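## Task

Slide or carry the red bin, and no other bin, to the bench edge closest to the arms. Then set the hook down flat on the bench next to that bin, with its handle sticking out past that same edge. All other objects must finish resting on whatever they sit on at the start. Nothing may count on a robot to stay in place at the end: open the grippers and move the arms away.

## Robot and tools

Robots: three identical i2rt Big YAM arms named arm1, arm2 and arm3. Each has six revolute joints, a two-finger gripper and a wrist camera (arm1_cam_wrist, arm2_cam_wrist, arm3_cam_wrist). Two fixed room cameras, room_a and room_b, view the scene. With joint1 and joint6 at zero and the hand level and aimed forward, the wrist camera rides on top of the hand looking toward the fingertips. Maximum reach is roughly 1.0 m from the joint1 axis. Joints move at different speeds, so the hand can sweep a wide, curved path between postures.

Frame: one shared scene frame, origin on the floor, +z up. The hand point is midway between the fingertips; the hand's z axis runs along the fingers and its y axis is the opening direction. The arms' foot poses are not printed, so positions must be judged from images.

execute_actions(actions, cameras). actions is a list holding zero or one action. The action is an object keyed by arm name; each arm takes a single key, joints, an object of absolute joint targets (not offsets, not hand poses). Any subset of these keys may be given: joint1_rad (-2.879 to 2.879, base yaw, positive counter-clockwise seen from above, zero points along the foot's facing), joint2_rad (0 to 3.141, shoulder; zero is upper arm pointing back and roughly level, increasing lifts it up then forward), joint3_rad (0 to 3.019, elbow; zero is fully folded, increasing opens it), joint4_rad (-1.692 to 1.57, hand pitch, positive tips fingers up), joint5_rad (-1.57 to 1.57, hand side swing, positive toward the arm's right), joint6_rad (-2.094 to 2.094, hand roll, positive clockwise seen from behind the hand), all in radians; gripper_m (0 to 0.093, fingertip gap in metres). Done-tolerances are ±0.045, 0.14, 0.09, 0.055, 0.03, 0.035 rad and ±0.003 m respectively. All motions in one action start at once and may finish at different times; an action lasts at most 15 s. An empty list just reports. An out-of-range value or unknown key rejects the whole call with no motion. Omitted joints or arms may keep driving toward earlier targets. cameras is a list of names from arm1_cam_wrist, arm2_cam_wrist, arm3_cam_wrist, room_a, room_b, all; omitted, null or ["all"] gives every camera, [] gives none. The pictures line lists the images in order.

wait(seconds): 0 to 10 s, commands nothing, returns state and images as an empty action would.

zoom_image(camera, region): enlarges part of a camera's most recent full image. region is [x0, y0, x1, y1] in image pixels from the top-left corner, no larger than 504 by 504. Images are 504x504.

finished_scene(scene): integer number of the scene being closed; irreversible. It reports success and gives the next task. Replying without any tool call ends everything.

Reading results: joint_status tells how each commanded motion ended. off_target means it stopped short and may still be pressing. contact_stop or time_out means the joint abandoned its target and holds where it stopped, except that after time_out a joint may keep a target within 0.375, 0.375, 0.113, 0.225, 0.075, 0.3 rad (joints 1 to 6) of its position and keep pushing, and will move there if freed. A "joint command not followed" line, usually with a cause, means a self- and inter-arm collision check blocked that arm's joint targets (the gripper target still runs); those joints show not_followed and may be retried on later actions. on_its_own lists what the arm does without this call's commands; "held at" gives the held target, not the actual position. Send a joint its reported position to relieve pushing. A joint holding a load sags. Tiny target changes may produce no motion. Joint torques are raw drive outputs, nonzero in free air, offset, scaled and noisy, so treat them as rough contact hints. A MOTOR HOT line appears from 85 °C; at 100 °C an OVER-TEMPERATURE FAULT drops that arm and its gripper until cooled, shown as limit_stop_at_motor_heat; resend targets afterward. If a call reports a stop, later motion calls in that same reply are skipped.

The sim runs while you think; arms hold the last command meanwhile. Fewer and shorter motions are better.

Avoid: arms squeezing or striking each other (the collision check can be late and ignores fingers, gripper housings and wrist cameras); sustained hard pushing, since the arms do not stop on contact and motors overheat; dropping or slamming objects; knocking anything off the bench or out of the work area, which ends the scene. Loose objects may occasionally get nudged by something external, so confirm the final layout in images, then open grippers and retract before finishing.

Each tool is called after ">>>" as name(argument=value, ...), one argument or row to a line, values as JSON.

## Session

>>> execute_actions(
  actions=[],
)

Scene clock: 0.00 s.
Joint torques (N m, as the arm reports them, + toward a larger angle): no reading
Motor temperatures (°C, as the motors report them): arm1=[30 30 28 28 30 27] | arm2=[30 29 28 28 27 28] | arm3=[27 27 30 31 29 27]
arm1.joint_positions: joint1_rad=-0.271 joint2_rad=+0.489 joint3_rad=+1.679 joint4_rad=-1.616 joint5_rad=+0.186 joint6_rad=+0.044 gripper_m=+0.094
arm1.joint_status: not commanded
arm1.hand: x=-0.8649 y=+0.0684 z=+1.3475 quat_wxyz=(-0.448, +0.495, -0.678, -0.306) (m; scene frame)
arm2.joint_positions: joint1_rad=+0.446 joint2_rad=+0.468 joint3_rad=+1.404 joint4_rad=-1.563 joint5_rad=+0.053 joint6_rad=-0.757 gripper_m=+0.094
arm2.joint_status: not commanded
arm2.hand: x=-0.0504 y=+0.1362 z=+1.2956 quat_wxyz=(-0.388, +0.870, -0.180, -0.245) (m; scene frame)
arm3.joint_positions: joint1_rad=-0.622 joint2_rad=+0.590 joint3_rad=+1.348 joint4_rad=-1.485 joint5_rad=-0.189 joint6_rad=-0.092 gripper_m=+0.094
arm3.joint_status: not commanded
arm3.hand: x=+1.0261 y=+0.1721 z=+1.2978 quat_wxyz=(-0.348, +0.443, -0.794, -0.229) (m; scene frame)
pictures: arm1_cam_wrist, arm2_cam_wrist, arm3_cam_wrist, room_a, room_b
Images, in order (width x height): arm1_cam_wrist 504x504, arm2_cam_wrist 504x504, arm3_cam_wrist 504x504, room_a 504x504, room_b 504x504.

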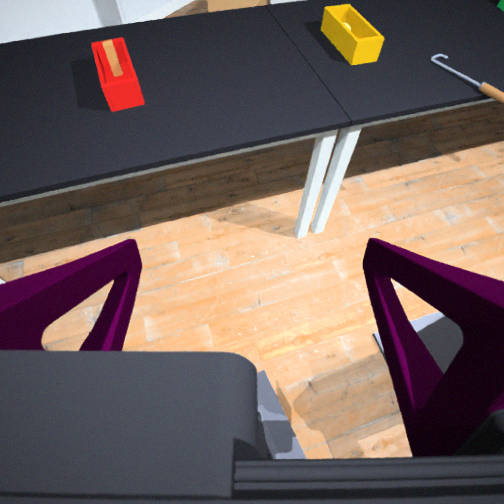

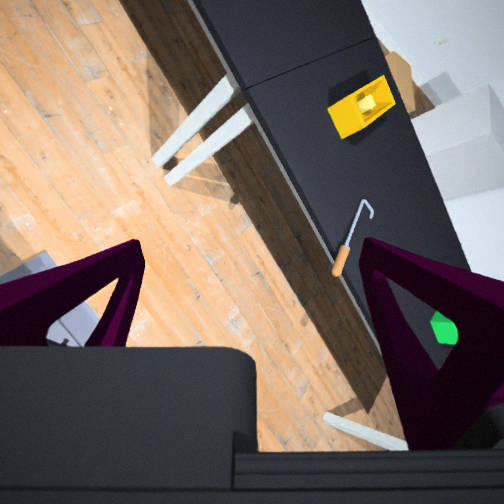

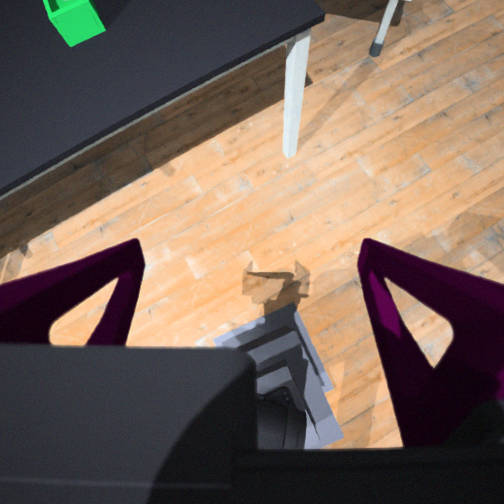

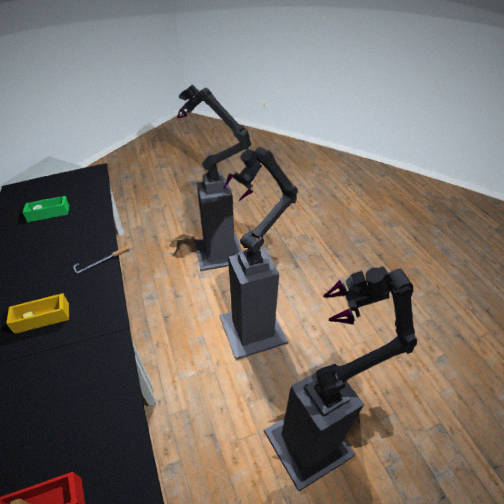

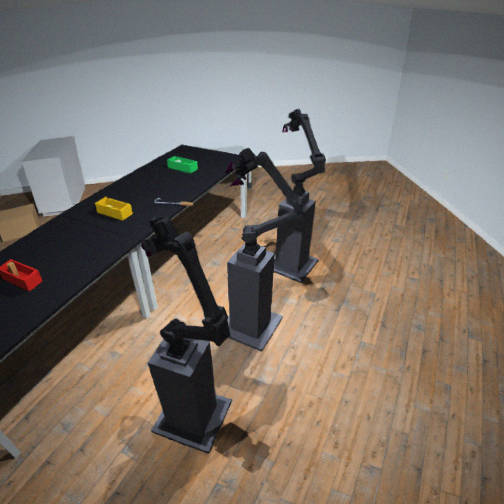

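>>> execute_actions(
  actions=[
    {"arm1":{"joints":{"joint1_rad":0,"joint2_rad":1.57,"joint3_rad":1.57,"joint4_rad":-1.0,"joint5_rad":0,"joint6_rad":0}},"arm2":{"joints":{"joint1_rad":0,"joint2_rad":1.57,"joint3_rad":1.57,"joint4_rad":-1.57,"joint5_rad":0,"joint6_rad":0}},"arm3":{"joints":{"joint1_rad":0,"joint2_rad":1.2,"joint3_rad":1.57,"joint4_rad":-1.57,"joint5_rad":0,"joint6_rad":0}}},
  ],
)

Scene clock: 2.53 s.
Joint torques (N m, as the arm reports them, + toward a larger angle): arm1=[  2.85 -16.5   10.88   2.14  -0.09  -0.18] | arm2=[  1.37 -13.81   9.46   0.22   0.07   0.14] | arm3=[ 0.28 -6.3  12.11  0.39  0.13  0.12]
Motor temperatures (°C, as the motors report them): arm1=[30 30 29 28 30 27] | arm2=[30 29 29 28 27 28] | arm3=[27 27 31 31 29 27]
arm1.joint_positions: joint1_rad=-0.011 joint2_rad=+1.578 joint3_rad=+1.548 joint4_rad=-1.019 joint5_rad=+0.003 joint6_rad=+0.010 gripper_m=+0.094
arm1.joint_status: all done
arm1.hand: x=-0.9819 y=+0.5832 z=+1.0094 quat_wxyz=(-0.168, +0.719, -0.646, -0.196) (m; scene frame)
arm2.joint_positions: joint1_rad=+0.010 joint2_rad=+1.578 joint3_rad=+1.548 joint4_rad=-1.563 joint5_rad=+0.000 joint6_rad=-0.011 gripper_m=+0.094
arm2.joint_status: all done
arm2.hand: x=+0.0036 y=+0.4766 z=+1.0260 quat_wxyz=(+0.003, +0.709, -0.705, +0.005) (m; scene frame)
arm3.joint_positions: joint1_rad=-0.003 joint2_rad=+1.191 joint3_rad=+1.557 joint4_rad=-1.555 joint5_rad=-0.001 joint6_rad=-0.017 gripper_m=+0.094
arm3.joint_status: all done
arm3.hand: x=+0.9577 y=+0.3894 z=+1.2148 quat_wxyz=(-0.142, +0.661, -0.726, -0.125) (m; scene frame)
pictures: arm1_cam_wrist, arm2_cam_wrist, arm3_cam_wrist, room_a, room_b
Images, in order (width x height): arm1_cam_wrist 504x504, arm2_cam_wrist 504x504, arm3_cam_wrist 504x504, room_a 504x504, room_b 504x504.

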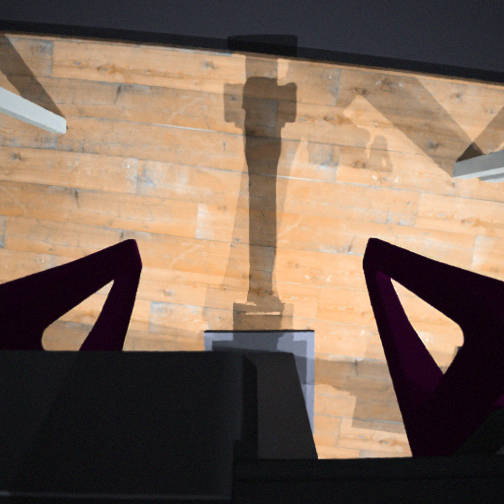

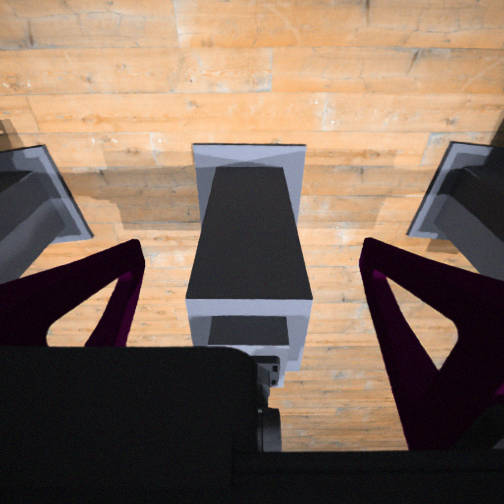

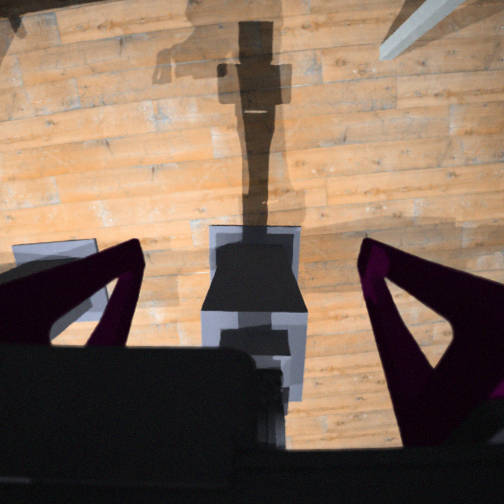

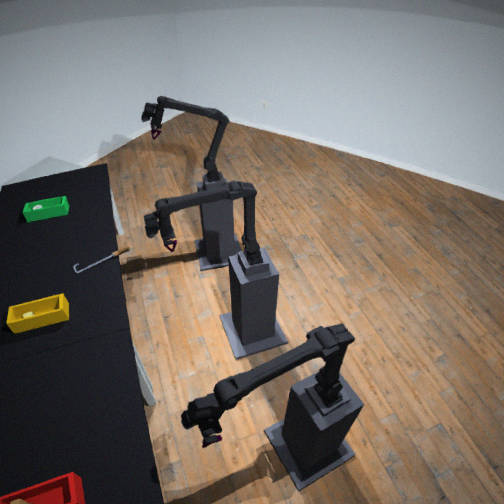

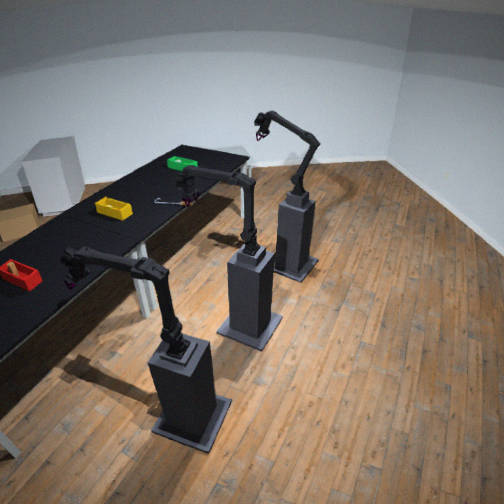

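>>> execute_actions(
  actions=[
    {"arm1":{"joints":{"joint1_rad":0.3,"joint2_rad":2.0,"joint3_rad":2.2,"joint4_rad":-1.2}},"arm2":{"joints":{"joint1_rad":-0.2,"joint2_rad":2.0,"joint3_rad":2.0,"joint4_rad":-1.57}}},
  ],
)

Scene clock: 4.67 s.
Joint torques (N m, as the arm reports them, + toward a larger angle): arm1=[  1.17 -22.24  12.07   0.83   0.06  -0.15] | arm2=[  3.33 -20.99  11.16   0.3    0.     0.1 ] | arm3=[ 0.06 -5.57 12.06  0.33  0.1   0.15]
Motor temperatures (°C, as the motors report them): arm1=[30 30 30 28 30 27] | arm2=[30 30 31 28 27 28] | arm3=[27 27 32 31 29 27]
arm1.joint_positions: joint1_rad=+0.307 joint2_rad=+1.993 joint3_rad=+2.162 joint4_rad=-1.187 joint5_rad=-0.001 joint6_rad=+0.008 gripper_m=+0.094
arm1.joint_status: all done
arm1.hand: x=-1.2267 y=+0.6648 z=+1.0303 quat_wxyz=(-0.142, +0.809, -0.520, -0.234) (m; scene frame)
arm2.joint_positions: joint1_rad=-0.214 joint2_rad=+2.017 joint3_rad=+1.956 joint4_rad=-1.564 joint5_rad=+0.001 joint6_rad=-0.009 gripper_m=+0.094
arm2.joint_status: all done
arm2.hand: x=+0.1416 y=+0.6068 z=+0.9508 quat_wxyz=(+0.016, +0.624, -0.781, +0.014) (m; scene frame)
arm3.joint_positions: joint1_rad=-0.003 joint2_rad=+1.191 joint3_rad=+1.557 joint4_rad=-1.555 joint5_rad=-0.001 joint6_rad=-0.017 gripper_m=+0.094
arm3.joint_status: not commanded
arm3.hand: x=+0.9577 y=+0.3894 z=+1.2148 quat_wxyz=(-0.142, +0.661, -0.726, -0.125) (m; scene frame)
pictures: arm1_cam_wrist, arm2_cam_wrist, arm3_cam_wrist, room_a, room_b
Images, in order (width x height): arm1_cam_wrist 504x504, arm2_cam_wrist 504x504, arm3_cam_wrist 504x504, room_a 504x504, room_b 504x504.

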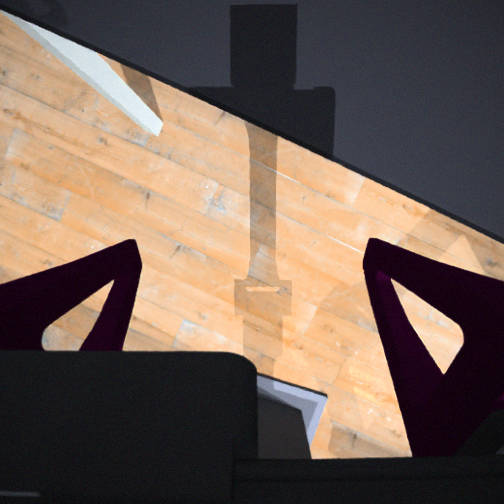

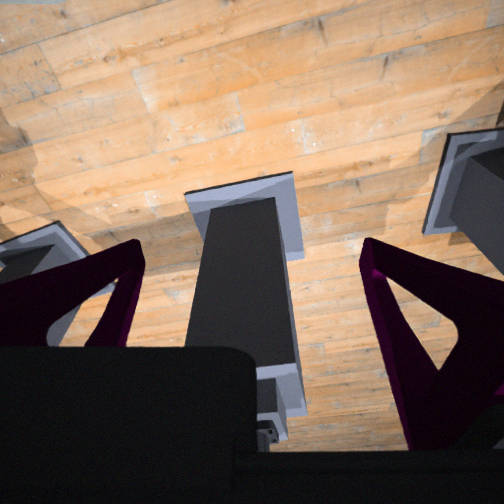

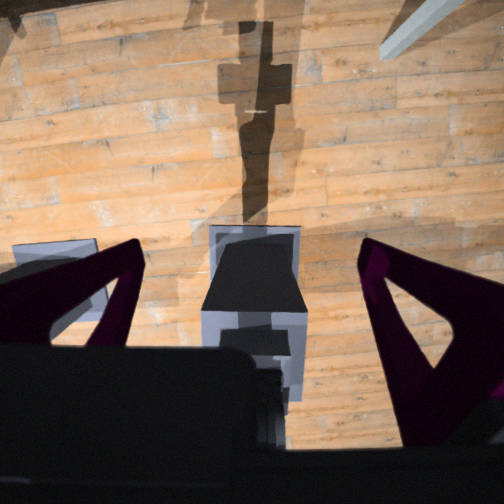

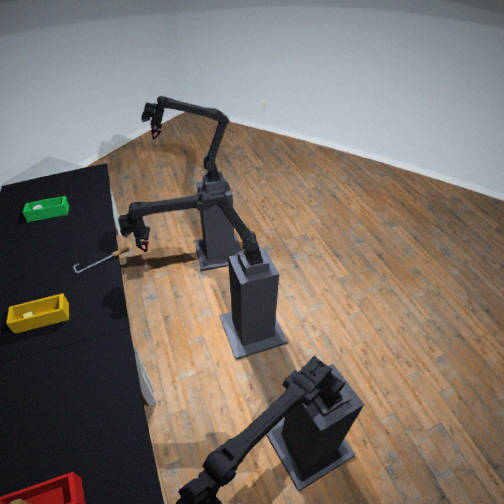

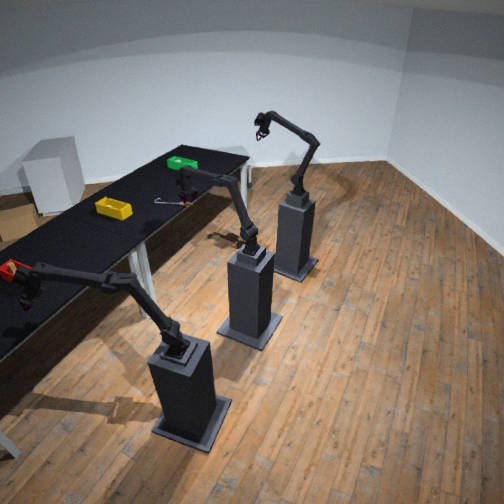

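>>> execute_actions(
  actions=[
    {"arm1":{"joints":{"joint1_rad":0.45,"joint2_rad":2.0,"joint3_rad":2.6,"joint4_rad":-1.5}},"arm2":{"joints":{"joint1_rad":-0.3,"joint2_rad":2.3,"joint3_rad":2.6,"joint4_rad":-1.3}}},
  ],
  cameras=["arm1_cam_wrist","arm2_cam_wrist","room_a"],
)

Scene clock: 6.83 s.
Joint torques (N m, as the arm reports them, + toward a larger angle): arm1=[  2.48 -19.27  10.31   0.96   0.06  -0.15] | arm2=[  2.64 -23.1   10.84   1.89   0.02   0.12] | arm3=[ 0.02 -5.84 12.    0.39  0.13  0.12]
Motor temperatures (°C, as the motors report them): arm1=[30 30 31 28 30 27] | arm2=[30 31 33 28 27 28] | arm3=[27 27 33 31 29 27]
arm1.joint_positions: joint1_rad=+0.459 joint2_rad=+1.981 joint3_rad=+2.573 joint4_rad=-1.485 joint5_rad=-0.001 joint6_rad=+0.008 gripper_m=+0.094
arm1.joint_status: all done
arm1.hand: x=-1.3022 y=+0.5776 z=+1.2010 quat_wxyz=(-0.153, +0.829, -0.448, -0.298) (m; scene frame)
arm2.joint_positions: joint1_rad=-0.306 joint2_rad=+2.296 joint3_rad=+2.565 joint4_rad=-1.317 joint5_rad=+0.000 joint6_rad=-0.009 gripper_m=+0.094
arm2.joint_status: all done
arm2.hand: x=+0.2593 y=+0.7804 z=+1.0363 quat_wxyz=(-0.215, +0.567, -0.780, -0.154) (m; scene frame)
arm3.joint_positions: joint1_rad=-0.003 joint2_rad=+1.191 joint3_rad=+1.557 joint4_rad=-1.555 joint5_rad=-0.001 joint6_rad=-0.017 gripper_m=+0.094
arm3.joint_status: not commanded
arm3.hand: x=+0.9577 y=+0.3894 z=+1.2148 quat_wxyz=(-0.142, +0.661, -0.726, -0.125) (m; scene frame)
pictures: arm1_cam_wrist, arm2_cam_wrist, room_a
Images, in order (width x height): arm1_cam_wrist 504x504, arm2_cam_wrist 504x504, room_a 504x504.

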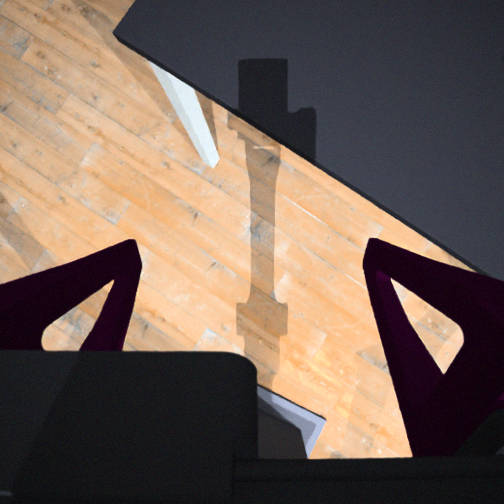

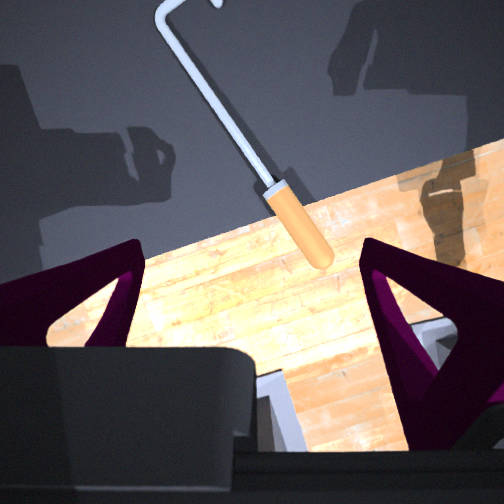

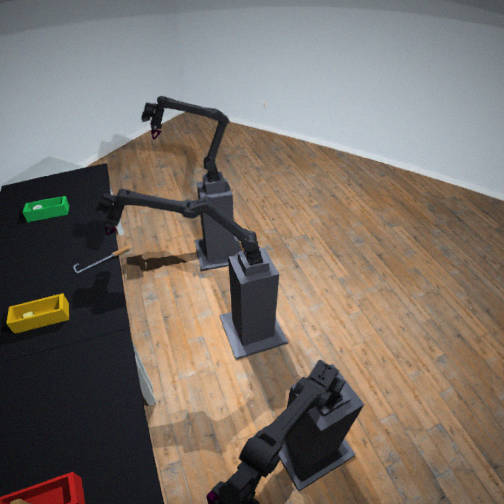

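>>> execute_actions(
  actions=[
    {"arm1":{"joints":{"joint1_rad":0.1,"joint2_rad":2.0,"joint3_rad":2.8,"joint4_rad":-1.6}},"arm2":{"joints":{"joint1_rad":-0.40,"joint2_rad":2.383,"joint3_rad":2.404,"joint4_rad":-1.02,"joint6_rad":-0.73}}},
  ],
  cameras=["arm1_cam_wrist","arm2_cam_wrist","room_a"],
)

Scene clock: 10.73 s.
Joint torques (N m, as the arm reports them, + toward a larger angle): arm1=[  2.51 -19.44   9.5    1.05  -0.07  -0.15] | arm2=[  2.65 -25.93  10.33   2.16  -0.01  -0.01] | arm3=[-0.13 -5.99 12.02  0.42  0.11  0.09]
Motor temperatures (°C, as the motors report them): arm1=[30 31 31 28 30 27] | arm2=[30 32 35 28 27 28] | arm3=[27 27 34 31 29 27]
arm1.joint_positions: joint1_rad=+0.097 joint2_rad=+1.993 joint3_rad=+2.770 joint4_rad=-1.585 joint5_rad=+0.002 joint6_rad=+0.008 gripper_m=+0.094
arm1.joint_status: all done
arm1.hand: x=-1.0622 y=+0.6545 z=+1.2643 quat_wxyz=(-0.228, +0.723, -0.582, -0.295) (m; scene frame)
arm2.joint_positions: joint1_rad=-0.412 joint2_rad=+2.402 joint3_rad=+2.381 joint4_rad=-1.041 joint5_rad=+0.000 joint6_rad=-0.719 gripper_m=+0.094
arm2.joint_status: all done
arm2.hand: x=+0.3541 y=+0.7816 z=+0.8918 quat_wxyz=(-0.252, +0.775, -0.578, -0.055) (m; scene frame)
arm3.joint_positions: joint1_rad=-0.003 joint2_rad=+1.191 joint3_rad=+1.557 joint4_rad=-1.555 joint5_rad=-0.001 joint6_rad=-0.017 gripper_m=+0.094
arm3.joint_status: not commanded
arm3.hand: x=+0.9577 y=+0.3894 z=+1.2148 quat_wxyz=(-0.142, +0.661, -0.726, -0.125) (m; scene frame)
pictures: arm1_cam_wrist, arm2_cam_wrist, room_a
Images, in order (width x height): arm1_cam_wrist 504x504, arm2_cam_wrist 504x504, room_a 504x504.

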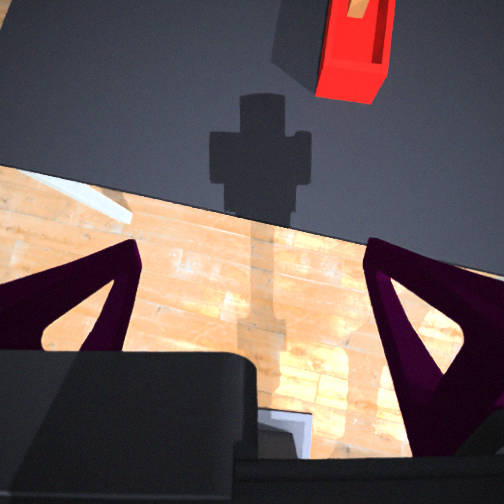

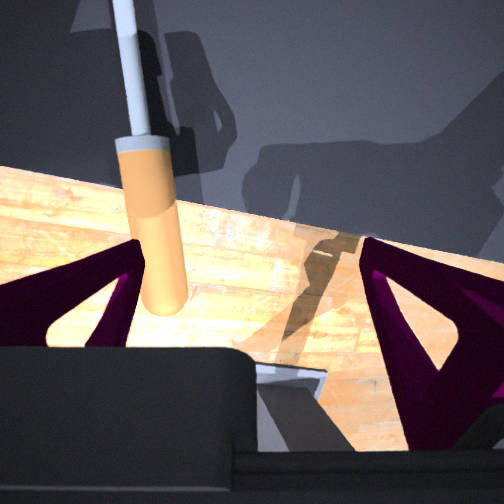

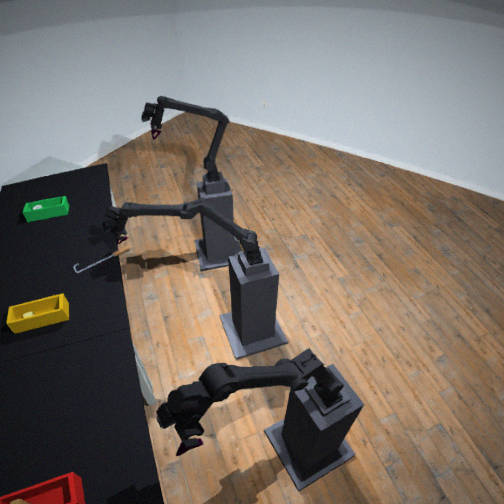

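>>> execute_actions(
  actions=[
    {"arm2":{"joints":{"joint1_rad":-0.355,"joint2_rad":2.255,"joint3_rad":2.23,"joint4_rad":-0.97}}},
  ],
  cameras=["arm2_cam_wrist","room_a"],
)

Scene clock: 12.37 s.
Joint torques (N m, as the arm reports them, + toward a larger angle): arm1=[  2.34 -19.53   9.56   1.05  -0.07  -0.14] | arm2=[  2.34 -23.46   8.97   2.06  -0.02  -0.03] | arm3=[ 0.63 -5.66 12.13  0.29  0.1   0.1 ]
Motor temperatures (°C, as the motors report them): arm1=[30 31 32 28 30 27] | arm2=[30 33 35 28 27 28] | arm3=[27 27 35 31 29 27]
arm1.joint_positions: joint1_rad=+0.097 joint2_rad=+1.993 joint3_rad=+2.770 joint4_rad=-1.585 joint5_rad=+0.002 joint6_rad=+0.008 gripper_m=+0.094
arm1.joint_status: not commanded
arm1.hand: x=-1.0622 y=+0.6545 z=+1.2643 quat_wxyz=(-0.228, +0.723, -0.582, -0.295) (m; scene frame)
arm2.joint_positions: joint1_rad=-0.355 joint2_rad=+2.256 joint3_rad=+2.225 joint4_rad=-0.989 joint5_rad=+0.000 joint6_rad=-0.720 gripper_m=+0.094
arm2.joint_status: all done
arm2.hand: x=+0.3002 y=+0.7770 z=+0.9383 quat_wxyz=(-0.270, +0.787, -0.552, -0.066) (m; scene frame)
arm3.joint_positions: joint1_rad=-0.003 joint2_rad=+1.191 joint3_rad=+1.557 joint4_rad=-1.555 joint5_rad=-0.001 joint6_rad=-0.017 gripper_m=+0.094
arm3.joint_status: not commanded
arm3.hand: x=+0.9577 y=+0.3894 z=+1.2148 quat_wxyz=(-0.142, +0.661, -0.726, -0.125) (m; scene frame)
pictures: arm2_cam_wrist, room_a
Images, in order (width x height): arm2_cam_wrist 504x504, room_a 504x504.

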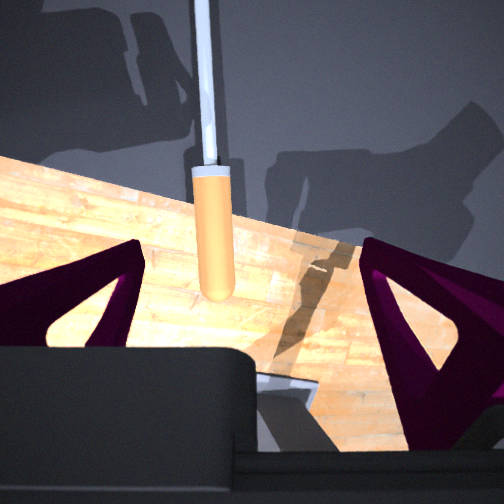

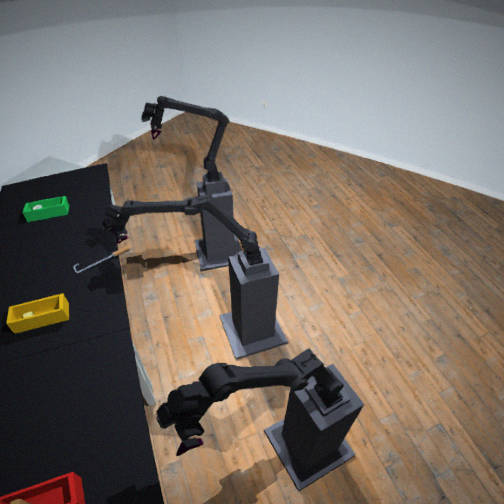

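>>> execute_actions(
  actions=[
    {"arm2":{"joints":{"joint1_rad":-0.335,"joint2_rad":2.33}}},
  ],
  cameras=["arm2_cam_wrist","room_a"],
)

Scene clock: 13.90 s.
Joint torques (N m, as the arm reports them, + toward a larger angle): arm1=[  2.41 -19.52   9.5    1.03  -0.07  -0.14] | arm2=[  3.2  -24.27   9.36   1.96   0.    -0.04] | arm3=[ 0.34 -6.1  12.08  0.22  0.11  0.08]
Motor temperatures (°C, as the motors report them): arm1=[30 31 32 28 30 27] | arm2=[30 34 35 28 27 28] | arm3=[27 27 35 31 29 27]
arm1.joint_positions: joint1_rad=+0.097 joint2_rad=+1.993 joint3_rad=+2.770 joint4_rad=-1.585 joint5_rad=+0.002 joint6_rad=+0.008 gripper_m=+0.094
arm1.joint_status: not commanded
arm1.hand: x=-1.0622 y=+0.6545 z=+1.2643 quat_wxyz=(-0.228, +0.723, -0.582, -0.295) (m; scene frame)
arm2.joint_positions: joint1_rad=-0.351 joint2_rad=+2.332 joint3_rad=+2.217 joint4_rad=-0.988 joint5_rad=+0.000 joint6_rad=-0.720 gripper_m=+0.094
arm2.joint_status: all done
arm2.hand: x=+0.2972 y=+0.7770 z=+0.8732 quat_wxyz=(-0.230, +0.796, -0.556, -0.057) (m; scene frame)
arm3.joint_positions: joint1_rad=-0.003 joint2_rad=+1.191 joint3_rad=+1.557 joint4_rad=-1.555 joint5_rad=-0.001 joint6_rad=-0.017 gripper_m=+0.094
arm3.joint_status: not commanded
arm3.hand: x=+0.9577 y=+0.3894 z=+1.2148 quat_wxyz=(-0.142, +0.661, -0.726, -0.125) (m; scene frame)
pictures: arm2_cam_wrist, room_a
Images, in order (width x height): arm2_cam_wrist 504x504, room_a 504x504.

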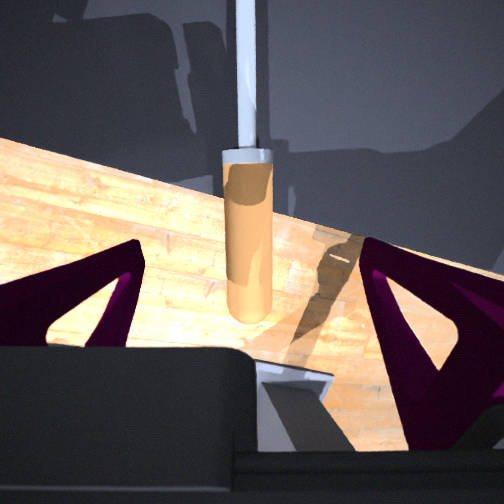

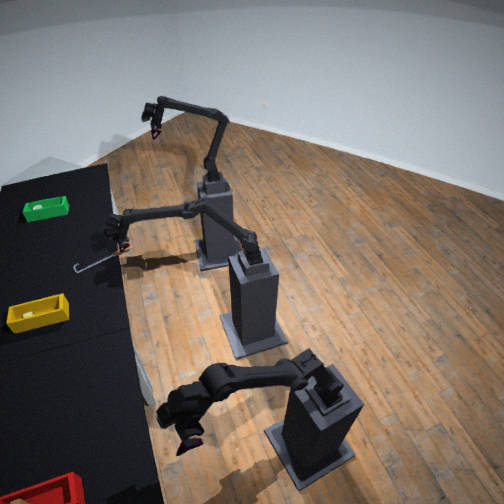

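>>> execute_actions(
  actions=[
    {"arm2":{"joints":{"joint2_rad":2.4}}},
  ],
  cameras=["arm2_cam_wrist","room_a"],
)

Scene clock: 15.10 s.
Joint torques (N m, as the arm reports them, + toward a larger angle): arm1=[  2.35 -19.48   9.48   1.04  -0.07  -0.14] | arm2=[  3.13 -24.19   9.27   1.84   0.02  -0.03] | arm3=[-0.18 -5.72 12.03  0.37  0.15  0.07]
Motor temperatures (°C, as the motors report them): arm1=[30 31 32 28 30 27] | arm2=[30 34 36 28 27 28] | arm3=[27 27 36 31 29 27]
arm1.joint_positions: joint1_rad=+0.097 joint2_rad=+1.993 joint3_rad=+2.770 joint4_rad=-1.585 joint5_rad=+0.002 joint6_rad=+0.008 gripper_m=+0.094
arm1.joint_status: not commanded
arm1.hand: x=-1.0622 y=+0.6545 z=+1.2643 quat_wxyz=(-0.228, +0.723, -0.582, -0.295) (m; scene frame)
arm2.joint_positions: joint1_rad=-0.351 joint2_rad=+2.400 joint3_rad=+2.217 joint4_rad=-0.988 joint5_rad=+0.000 joint6_rad=-0.720 gripper_m=+0.094
arm2.joint_status: all done
arm2.hand: x=+0.2958 y=+0.7737 z=+0.8193 quat_wxyz=(-0.198, +0.802, -0.561, -0.049) (m; scene frame)
arm3.joint_positions: joint1_rad=-0.003 joint2_rad=+1.191 joint3_rad=+1.557 joint4_rad=-1.555 joint5_rad=-0.001 joint6_rad=-0.017 gripper_m=+0.094
arm3.joint_status: not commanded
arm3.hand: x=+0.9577 y=+0.3894 z=+1.2148 quat_wxyz=(-0.142, +0.661, -0.726, -0.125) (m; scene frame)
pictures: arm2_cam_wrist, room_a
Images, in order (width x height): arm2_cam_wrist 504x504, room_a 504x504.

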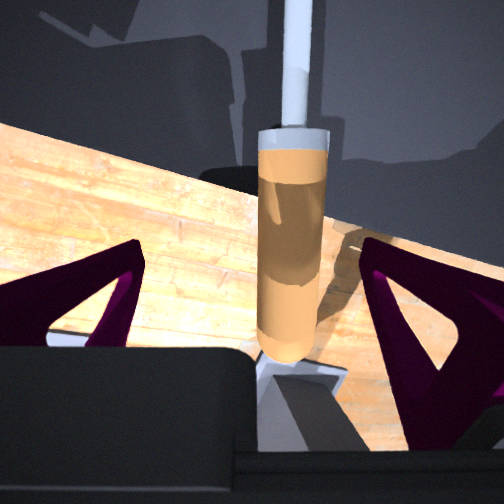

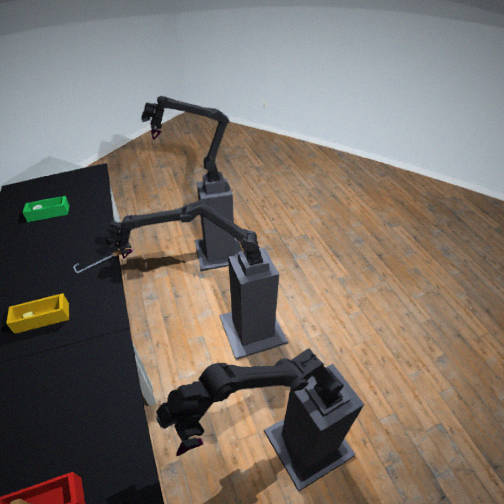

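>>> execute_actions(
  actions=[
    {"arm2":{"joints":{"joint1_rad":-0.39,"joint2_rad":2.45}}},
  ],
  cameras=["arm2_cam_wrist","room_a"],
)

>>> zoom_image(
  camera="room_a",
  region=[60,200,180,300],
)

Scene clock: 16.23 s.
Joint torques (N m, as the arm reports them, + toward a larger angle): arm1=[  2.36 -19.48   9.5    1.04  -0.07  -0.14] | arm2=[  0.98 -23.85   9.14   1.73  -0.02  -0.03] | arm3=[ 0.45 -5.72 12.01  0.34  0.11  0.11]
Motor temperatures (°C, as the motors report them): arm1=[30 31 32 28 30 27] | arm2=[30 34 36 28 27 28] | arm3=[27 27 36 31 29 27]
arm1.joint_positions: joint1_rad=+0.097 joint2_rad=+1.993 joint3_rad=+2.770 joint4_rad=-1.585 joint5_rad=+0.002 joint6_rad=+0.008 gripper_m=+0.094
arm1.joint_status: not commanded
arm1.hand: x=-1.0622 y=+0.6545 z=+1.2643 quat_wxyz=(-0.228, +0.723, -0.582, -0.295) (m; scene frame)
arm2.joint_positions: joint1_rad=-0.382 joint2_rad=+2.442 joint3_rad=+2.217 joint4_rad=-0.988 joint5_rad=+0.000 joint6_rad=-0.720 gripper_m=+0.094
arm2.joint_status: all done
arm2.hand: x=+0.3173 y=+0.7605 z=+0.7856 quat_wxyz=(-0.179, +0.797, -0.575, -0.042) (m; scene frame)
arm3.joint_positions: joint1_rad=-0.003 joint2_rad=+1.191 joint3_rad=+1.557 joint4_rad=-1.555 joint5_rad=-0.001 joint6_rad=-0.017 gripper_m=+0.094
arm3.joint_status: not commanded
arm3.hand: x=+0.9577 y=+0.3894 z=+1.2148 quat_wxyz=(-0.142, +0.661, -0.726, -0.125) (m; scene frame)
pictures: arm2_cam_wrist, room_a
Images, in order (width x height): arm2_cam_wrist 504x504, room_a 504x504.

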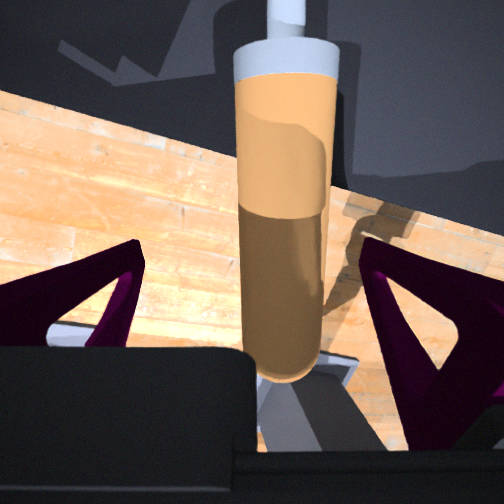

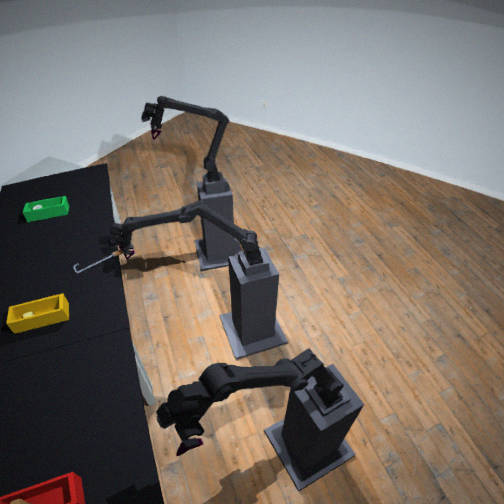

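Region (60, 200, 180, 300) of room_a's 504x504 image, scaled by 4.200, with more detail than that image has.

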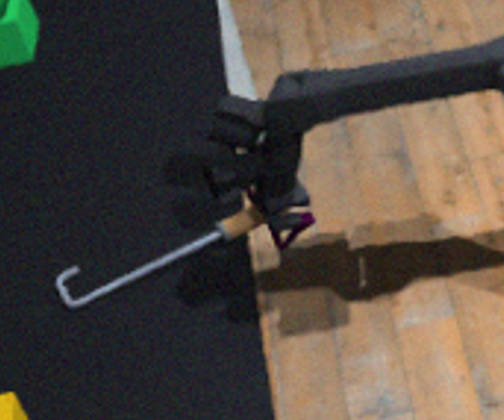

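>>> execute_actions(
  actions=[
    {"arm2":{"joints":{"joint2_rad":2.46,"gripper_m":0.0}}},
  ],
  cameras=["arm2_cam_wrist"],
)

>>> execute_actions(
  actions=[
    {"arm2":{"joints":{"joint2_rad":2.1}}},
  ],
  cameras=["arm2_cam_wrist","room_a"],
)

Scene clock: 17.20 s.
Joint torques (N m, as the arm reports them, + toward a larger angle): arm1=[  2.37 -19.5    9.49   1.05  -0.07  -0.14] | arm2=[  1.38 -22.89   9.08   1.54  -0.06  -0.03] | arm3=[ 0.34 -5.75 12.08  0.31  0.11  0.1 ]
Motor temperatures (°C, as the motors report them): arm1=[30 31 32 28 30 27] | arm2=[30 34 36 28 27 28] | arm3=[27 27 36 31 29 27]
arm1.joint_positions: joint1_rad=+0.097 joint2_rad=+1.993 joint3_rad=+2.770 joint4_rad=-1.585 joint5_rad=+0.002 joint6_rad=+0.008 gripper_m=+0.094
arm1.joint_status: not commanded
arm1.hand: x=-1.0622 y=+0.6545 z=+1.2643 quat_wxyz=(-0.228, +0.723, -0.582, -0.295) (m; scene frame)
arm2.joint_positions: joint1_rad=-0.382 joint2_rad=+2.443 joint3_rad=+2.217 joint4_rad=-0.984 joint5_rad=+0.001 joint6_rad=-0.719 gripper_m=+0.029
arm2.joint_status: gripper_m off_target (ended at +0.029, target +0.000); the others done
arm2.hand: x=+0.3178 y=+0.7614 z=+0.7857 quat_wxyz=(-0.181, +0.797, -0.575, -0.042) (m; scene frame)
arm3.joint_positions: joint1_rad=-0.003 joint2_rad=+1.191 joint3_rad=+1.557 joint4_rad=-1.555 joint5_rad=-0.001 joint6_rad=-0.017 gripper_m=+0.094
arm3.joint_status: not commanded
arm3.hand: x=+0.9577 y=+0.3894 z=+1.2148 quat_wxyz=(-0.142, +0.661, -0.726, -0.125) (m; scene frame)
pictures: arm2_cam_wrist
Images, in order (width x height): arm2_cam_wrist 504x504.

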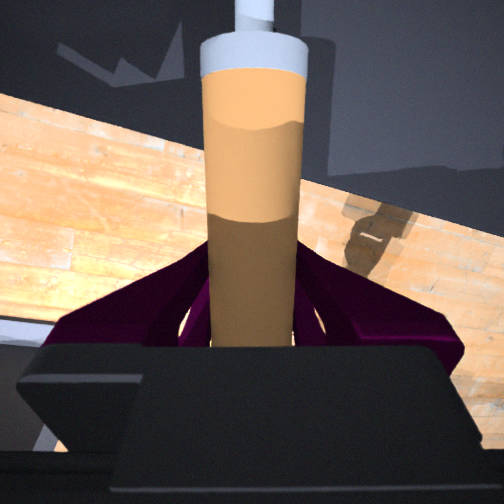

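Scene clock: 18.77 s.
Joint torques (N m, as the arm reports them, + toward a larger angle): arm1=[  2.21 -19.38   9.5    1.05  -0.07  -0.15] | arm2=[  1.64 -24.03  11.68   2.06  -0.04   0.12] | arm3=[ 0.34 -5.89 11.98  0.33  0.11  0.12]
Motor temperatures (°C, as the motors report them): arm1=[30 31 32 28 30 27] | arm2=[30 35 37 28 27 28] | arm3=[27 27 36 31 29 27]
arm1.joint_positions: joint1_rad=+0.097 joint2_rad=+1.993 joint3_rad=+2.770 joint4_rad=-1.585 joint5_rad=+0.002 joint6_rad=+0.008 gripper_m=+0.094
arm1.joint_status: not commanded
arm1.hand: x=-1.0622 y=+0.6545 z=+1.2643 quat_wxyz=(-0.228, +0.723, -0.582, -0.295) (m; scene frame)
arm2.joint_positions: joint1_rad=-0.386 joint2_rad=+2.123 joint3_rad=+2.190 joint4_rad=-0.984 joint5_rad=+0.001 joint6_rad=-0.735 gripper_m=+0.029
arm2.joint_status: all done
arm2.hand: x=+0.3179 y=+0.7519 z=+1.0266 quat_wxyz=(-0.319, +0.769, -0.549, -0.070) (m; scene frame)
arm3.joint_positions: joint1_rad=-0.003 joint2_rad=+1.191 joint3_rad=+1.557 joint4_rad=-1.555 joint5_rad=-0.001 joint6_rad=-0.017 gripper_m=+0.094
arm3.joint_status: not commanded
arm3.hand: x=+0.9577 y=+0.3894 z=+1.2148 quat_wxyz=(-0.142, +0.661, -0.726, -0.125) (m; scene frame)
pictures: arm2_cam_wrist, room_a
Images, in order (width x height): arm2_cam_wrist 504x504, room_a 504x504.

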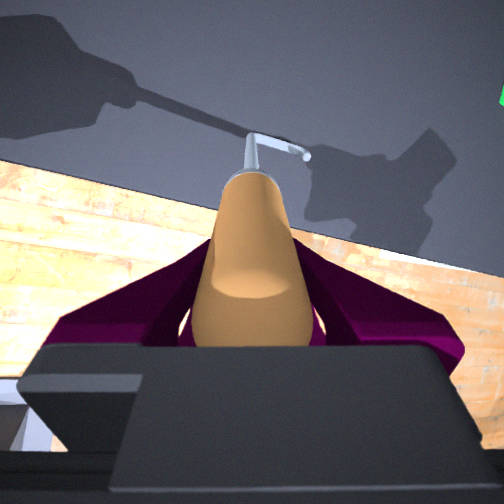

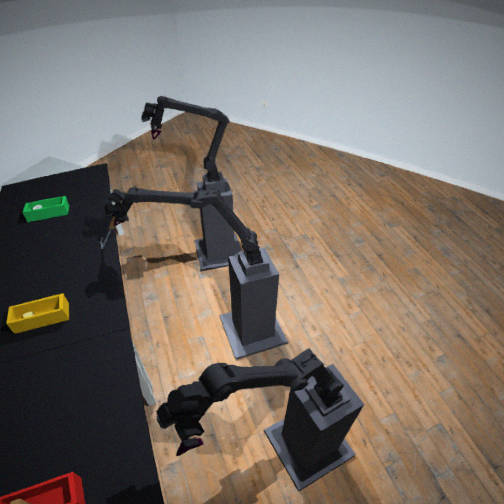

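>>> zoom_image(
  camera="room_a",
  region=[60,180,180,280],
)

Region (60, 180, 180, 280) of room_a's 504x504 image, scaled by 4.200, with more detail than that image has.

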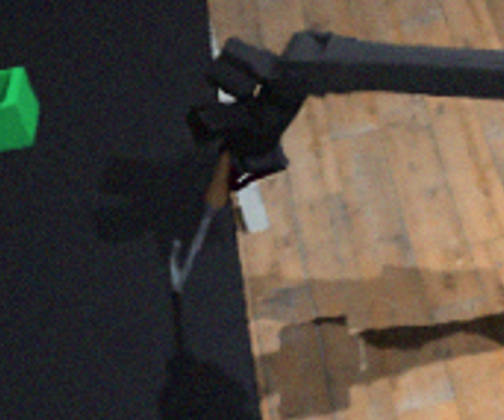

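>>> execute_actions(
  actions=[
    {"arm2":{"joints":{"joint2_rad":2.3}}},
  ],
  cameras=["arm2_cam_wrist"],
)

>>> execute_actions(
  actions=[
    {"arm2":{"joints":{"joint2_rad":2.445}}},
  ],
  cameras=["arm2_cam_wrist","room_a"],
)

Scene clock: 20.53 s.
Joint torques (N m, as the arm reports them, + toward a larger angle): arm1=[  2.27 -19.49   9.5    1.06  -0.07  -0.15] | arm2=[  1.73 -25.39   9.82   0.75  -0.12   0.06] | arm3=[-0.1  -5.89 11.98  0.38  0.13  0.09]
Motor temperatures (°C, as the motors report them): arm1=[30 32 33 28 30 27] | arm2=[30 35 37 28 27 28] | arm3=[27 27 36 31 29 27]
arm1.joint_positions: joint1_rad=+0.097 joint2_rad=+1.993 joint3_rad=+2.770 joint4_rad=-1.585 joint5_rad=+0.002 joint6_rad=+0.008 gripper_m=+0.094
arm1.joint_status: not commanded
arm1.hand: x=-1.0622 y=+0.6545 z=+1.2643 quat_wxyz=(-0.228, +0.723, -0.582, -0.295) (m; scene frame)
arm2.joint_positions: joint1_rad=-0.388 joint2_rad=+2.314 joint3_rad=+2.213 joint4_rad=-0.953 joint5_rad=+0.003 joint6_rad=-0.730 gripper_m=+0.029
arm2.joint_status: all done
arm2.hand: x=+0.3281 y=+0.7717 z=+0.8898 quat_wxyz=(-0.255, +0.784, -0.564, -0.056) (m; scene frame)
arm3.joint_positions: joint1_rad=-0.003 joint2_rad=+1.191 joint3_rad=+1.557 joint4_rad=-1.555 joint5_rad=-0.001 joint6_rad=-0.017 gripper_m=+0.094
arm3.joint_status: not commanded
arm3.hand: x=+0.9577 y=+0.3894 z=+1.2148 quat_wxyz=(-0.142, +0.661, -0.726, -0.125) (m; scene frame)
pictures: arm2_cam_wrist
Images, in order (width x height): arm2_cam_wrist 504x504.

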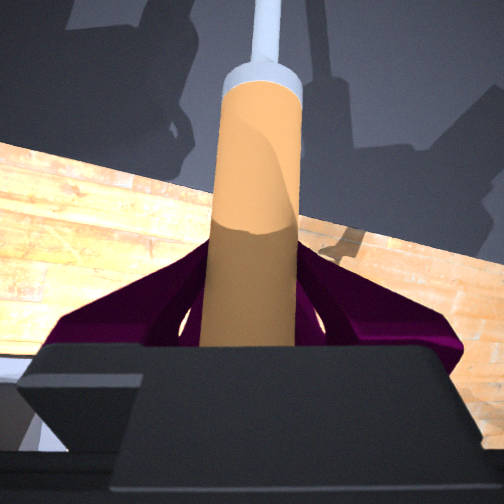

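Scene clock: 21.57 s.
Joint torques (N m, as the arm reports them, + toward a larger angle): arm1=[  2.28 -19.51   9.5    1.05  -0.07  -0.15] | arm2=[  1.96 -23.74   8.77   0.48  -0.08  -0.17] | arm3=[ 0.07 -5.38 11.9   0.47  0.12  0.08]
Motor temperatures (°C, as the motors report them): arm1=[30 32 33 28 30 27] | arm2=[30 36 37 28 27 28] | arm3=[27 28 37 31 29 27]
arm1.joint_positions: joint1_rad=+0.097 joint2_rad=+1.993 joint3_rad=+2.770 joint4_rad=-1.585 joint5_rad=+0.002 joint6_rad=+0.008 gripper_m=+0.094
arm1.joint_status: not commanded
arm1.hand: x=-1.0622 y=+0.6545 z=+1.2643 quat_wxyz=(-0.228, +0.723, -0.582, -0.295) (m; scene frame)
arm2.joint_positions: joint1_rad=-0.390 joint2_rad=+2.430 joint3_rad=+2.224 joint4_rad=-0.943 joint5_rad=+0.002 joint6_rad=-0.703 gripper_m=+0.029
arm2.joint_status: all done
arm2.hand: x=+0.3289 y=+0.7702 z=+0.8030 quat_wxyz=(-0.209, +0.785, -0.581, -0.049) (m; scene frame)
arm3.joint_positions: joint1_rad=-0.003 joint2_rad=+1.191 joint3_rad=+1.557 joint4_rad=-1.555 joint5_rad=-0.001 joint6_rad=-0.017 gripper_m=+0.094
arm3.joint_status: not commanded
arm3.hand: x=+0.9577 y=+0.3894 z=+1.2148 quat_wxyz=(-0.142, +0.661, -0.726, -0.125) (m; scene frame)
pictures: arm2_cam_wrist, room_a
Images, in order (width x height): arm2_cam_wrist 504x504, room_a 504x504.

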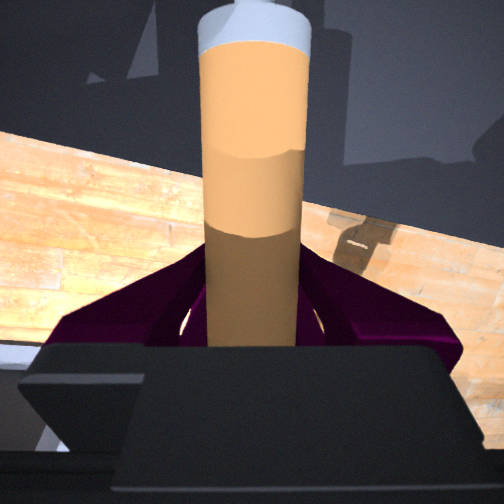

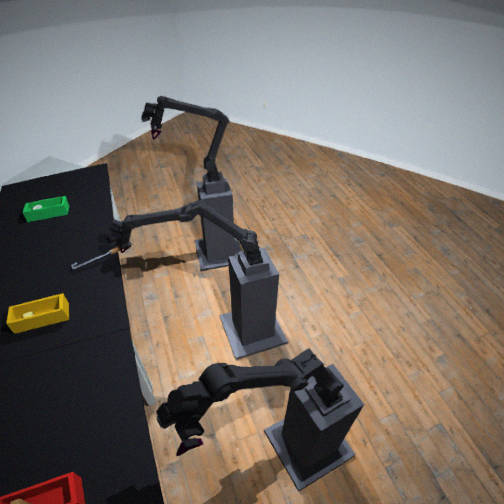

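>>> execute_actions(
  actions=[
    {"arm2":{"joints":{"joint2_rad":2.15,"joint4_rad":-1.25}}},
  ],
  cameras=[],
)

>>> execute_actions(
  actions=[
    {"arm2":{"joints":{"joint1_rad":0.45,"joint6_rad":0.72}},"arm1":{"joints":{"joint1_rad":-0.1}}},
  ],
)

Scene clock: 25.33 s.
Joint torques (N m, as the arm reports them, + toward a larger angle): arm1=[  2.28 -19.45   9.48   1.04  -0.06  -0.14] | arm2=[  2.02 -22.17  10.45   1.01  -0.17   0.02] | arm3=[ 0.02 -6.31 11.94  0.09  0.15  0.13]
Motor temperatures (°C, as the motors report them): arm1=[30 32 33 28 30 27] | arm2=[30 36 37 28 27 28] | arm3=[27 28 37 31 29 27]
arm1.joint_positions: joint1_rad=+0.097 joint2_rad=+1.993 joint3_rad=+2.770 joint4_rad=-1.585 joint5_rad=+0.002 joint6_rad=+0.008 gripper_m=+0.094
arm1.joint_status: not commanded
arm1.hand: x=-1.0622 y=+0.6545 z=+1.2643 quat_wxyz=(-0.228, +0.723, -0.582, -0.295) (m; scene frame)
arm2.joint_positions: joint1_rad=-0.390 joint2_rad=+2.153 joint3_rad=+2.202 joint4_rad=-1.245 joint5_rad=+0.004 joint6_rad=-0.727 gripper_m=+0.029
arm2.joint_status: all done
arm2.hand: x=+0.3014 y=+0.7045 z=+0.9776 quat_wxyz=(-0.188, +0.795, -0.575, -0.040) (m; scene frame)
arm3.joint_positions: joint1_rad=-0.003 joint2_rad=+1.191 joint3_rad=+1.557 joint4_rad=-1.555 joint5_rad=-0.001 joint6_rad=-0.017 gripper_m=+0.094
arm3.joint_status: not commanded
arm3.hand: x=+0.9577 y=+0.3894 z=+1.2148 quat_wxyz=(-0.142, +0.661, -0.726, -0.125) (m; scene frame)
pictures: none
No camera images: the call's "cameras" was empty. Leave "cameras" out to get every camera's image.

Scene clock: 27.40 s.
Joint torques (N m, as the arm reports them, + toward a larger angle): arm1=[  2.83 -19.46   9.49   1.03  -0.04  -0.14] | arm2=[  3.15 -23.68  10.4    1.11  -0.1    0.2 ] | arm3=[ 0.24 -5.83 11.93  0.24  0.14  0.07]
Motor temperatures (°C, as the motors report them): arm1=[30 32 33 28 30 27] | arm2=[30 37 38 28 28 28] | arm3=[27 28 37 31 29 27]
arm1.joint_positions: joint1_rad=-0.108 joint2_rad=+1.993 joint3_rad=+2.770 joint4_rad=-1.585 joint5_rad=+0.002 joint6_rad=+0.008 gripper_m=+0.094
arm1.joint_status: all done
arm1.hand: x=-0.9240 y=+0.6718 z=+1.2630 quat_wxyz=(-0.256, +0.660, -0.653, -0.269) (m; scene frame)
arm2.joint_positions: joint1_rad=+0.433 joint2_rad=+2.165 joint3_rad=+2.202 joint4_rad=-1.245 joint5_rad=+0.006 joint6_rad=+0.700 gripper_m=+0.029
arm2.joint_status: all done
arm2.hand: x=-0.3052 y=+0.7035 z=+0.9665 quat_wxyz=(-0.048, +0.590, -0.786, -0.179) (m; scene frame)
arm3.joint_positions: joint1_rad=-0.003 joint2_rad=+1.191 joint3_rad=+1.557 joint4_rad=-1.555 joint5_rad=-0.001 joint6_rad=-0.017 gripper_m=+0.094
arm3.joint_status: not commanded
arm3.hand: x=+0.9577 y=+0.3894 z=+1.2148 quat_wxyz=(-0.142, +0.661, -0.726, -0.125) (m; scene frame)
pictures: arm1_cam_wrist, arm2_cam_wrist, arm3_cam_wrist, room_a, room_b
Images, in order (width x height): arm1_cam_wrist 504x504, arm2_cam_wrist 504x504, arm3_cam_wrist 504x504, room_a 504x504, room_b 504x504.

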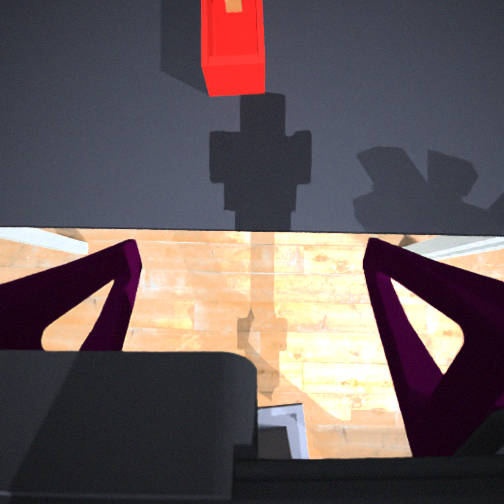

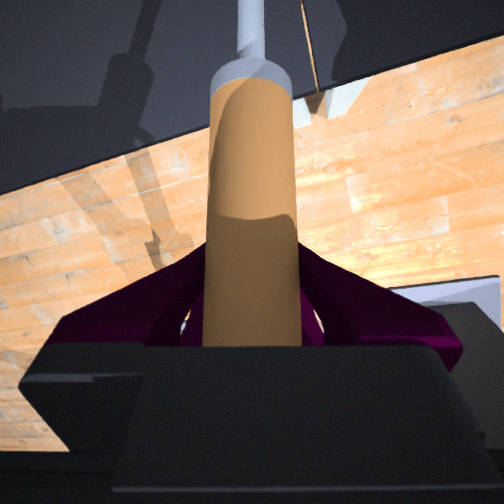

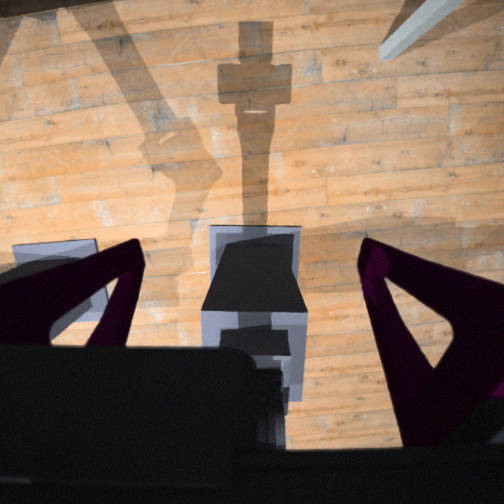

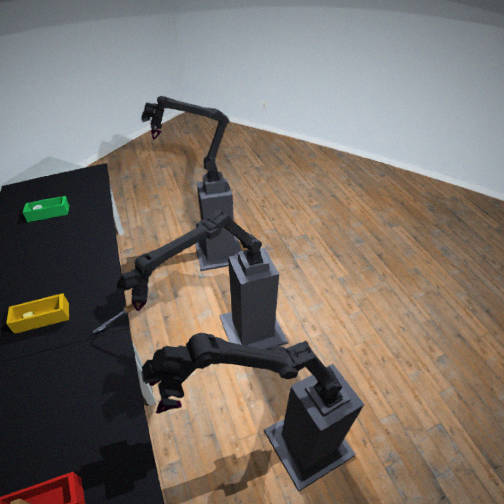

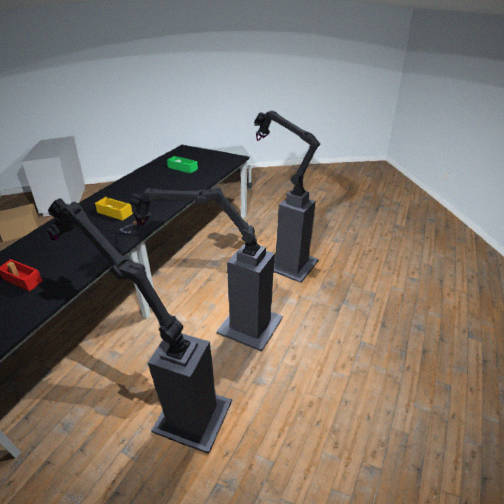

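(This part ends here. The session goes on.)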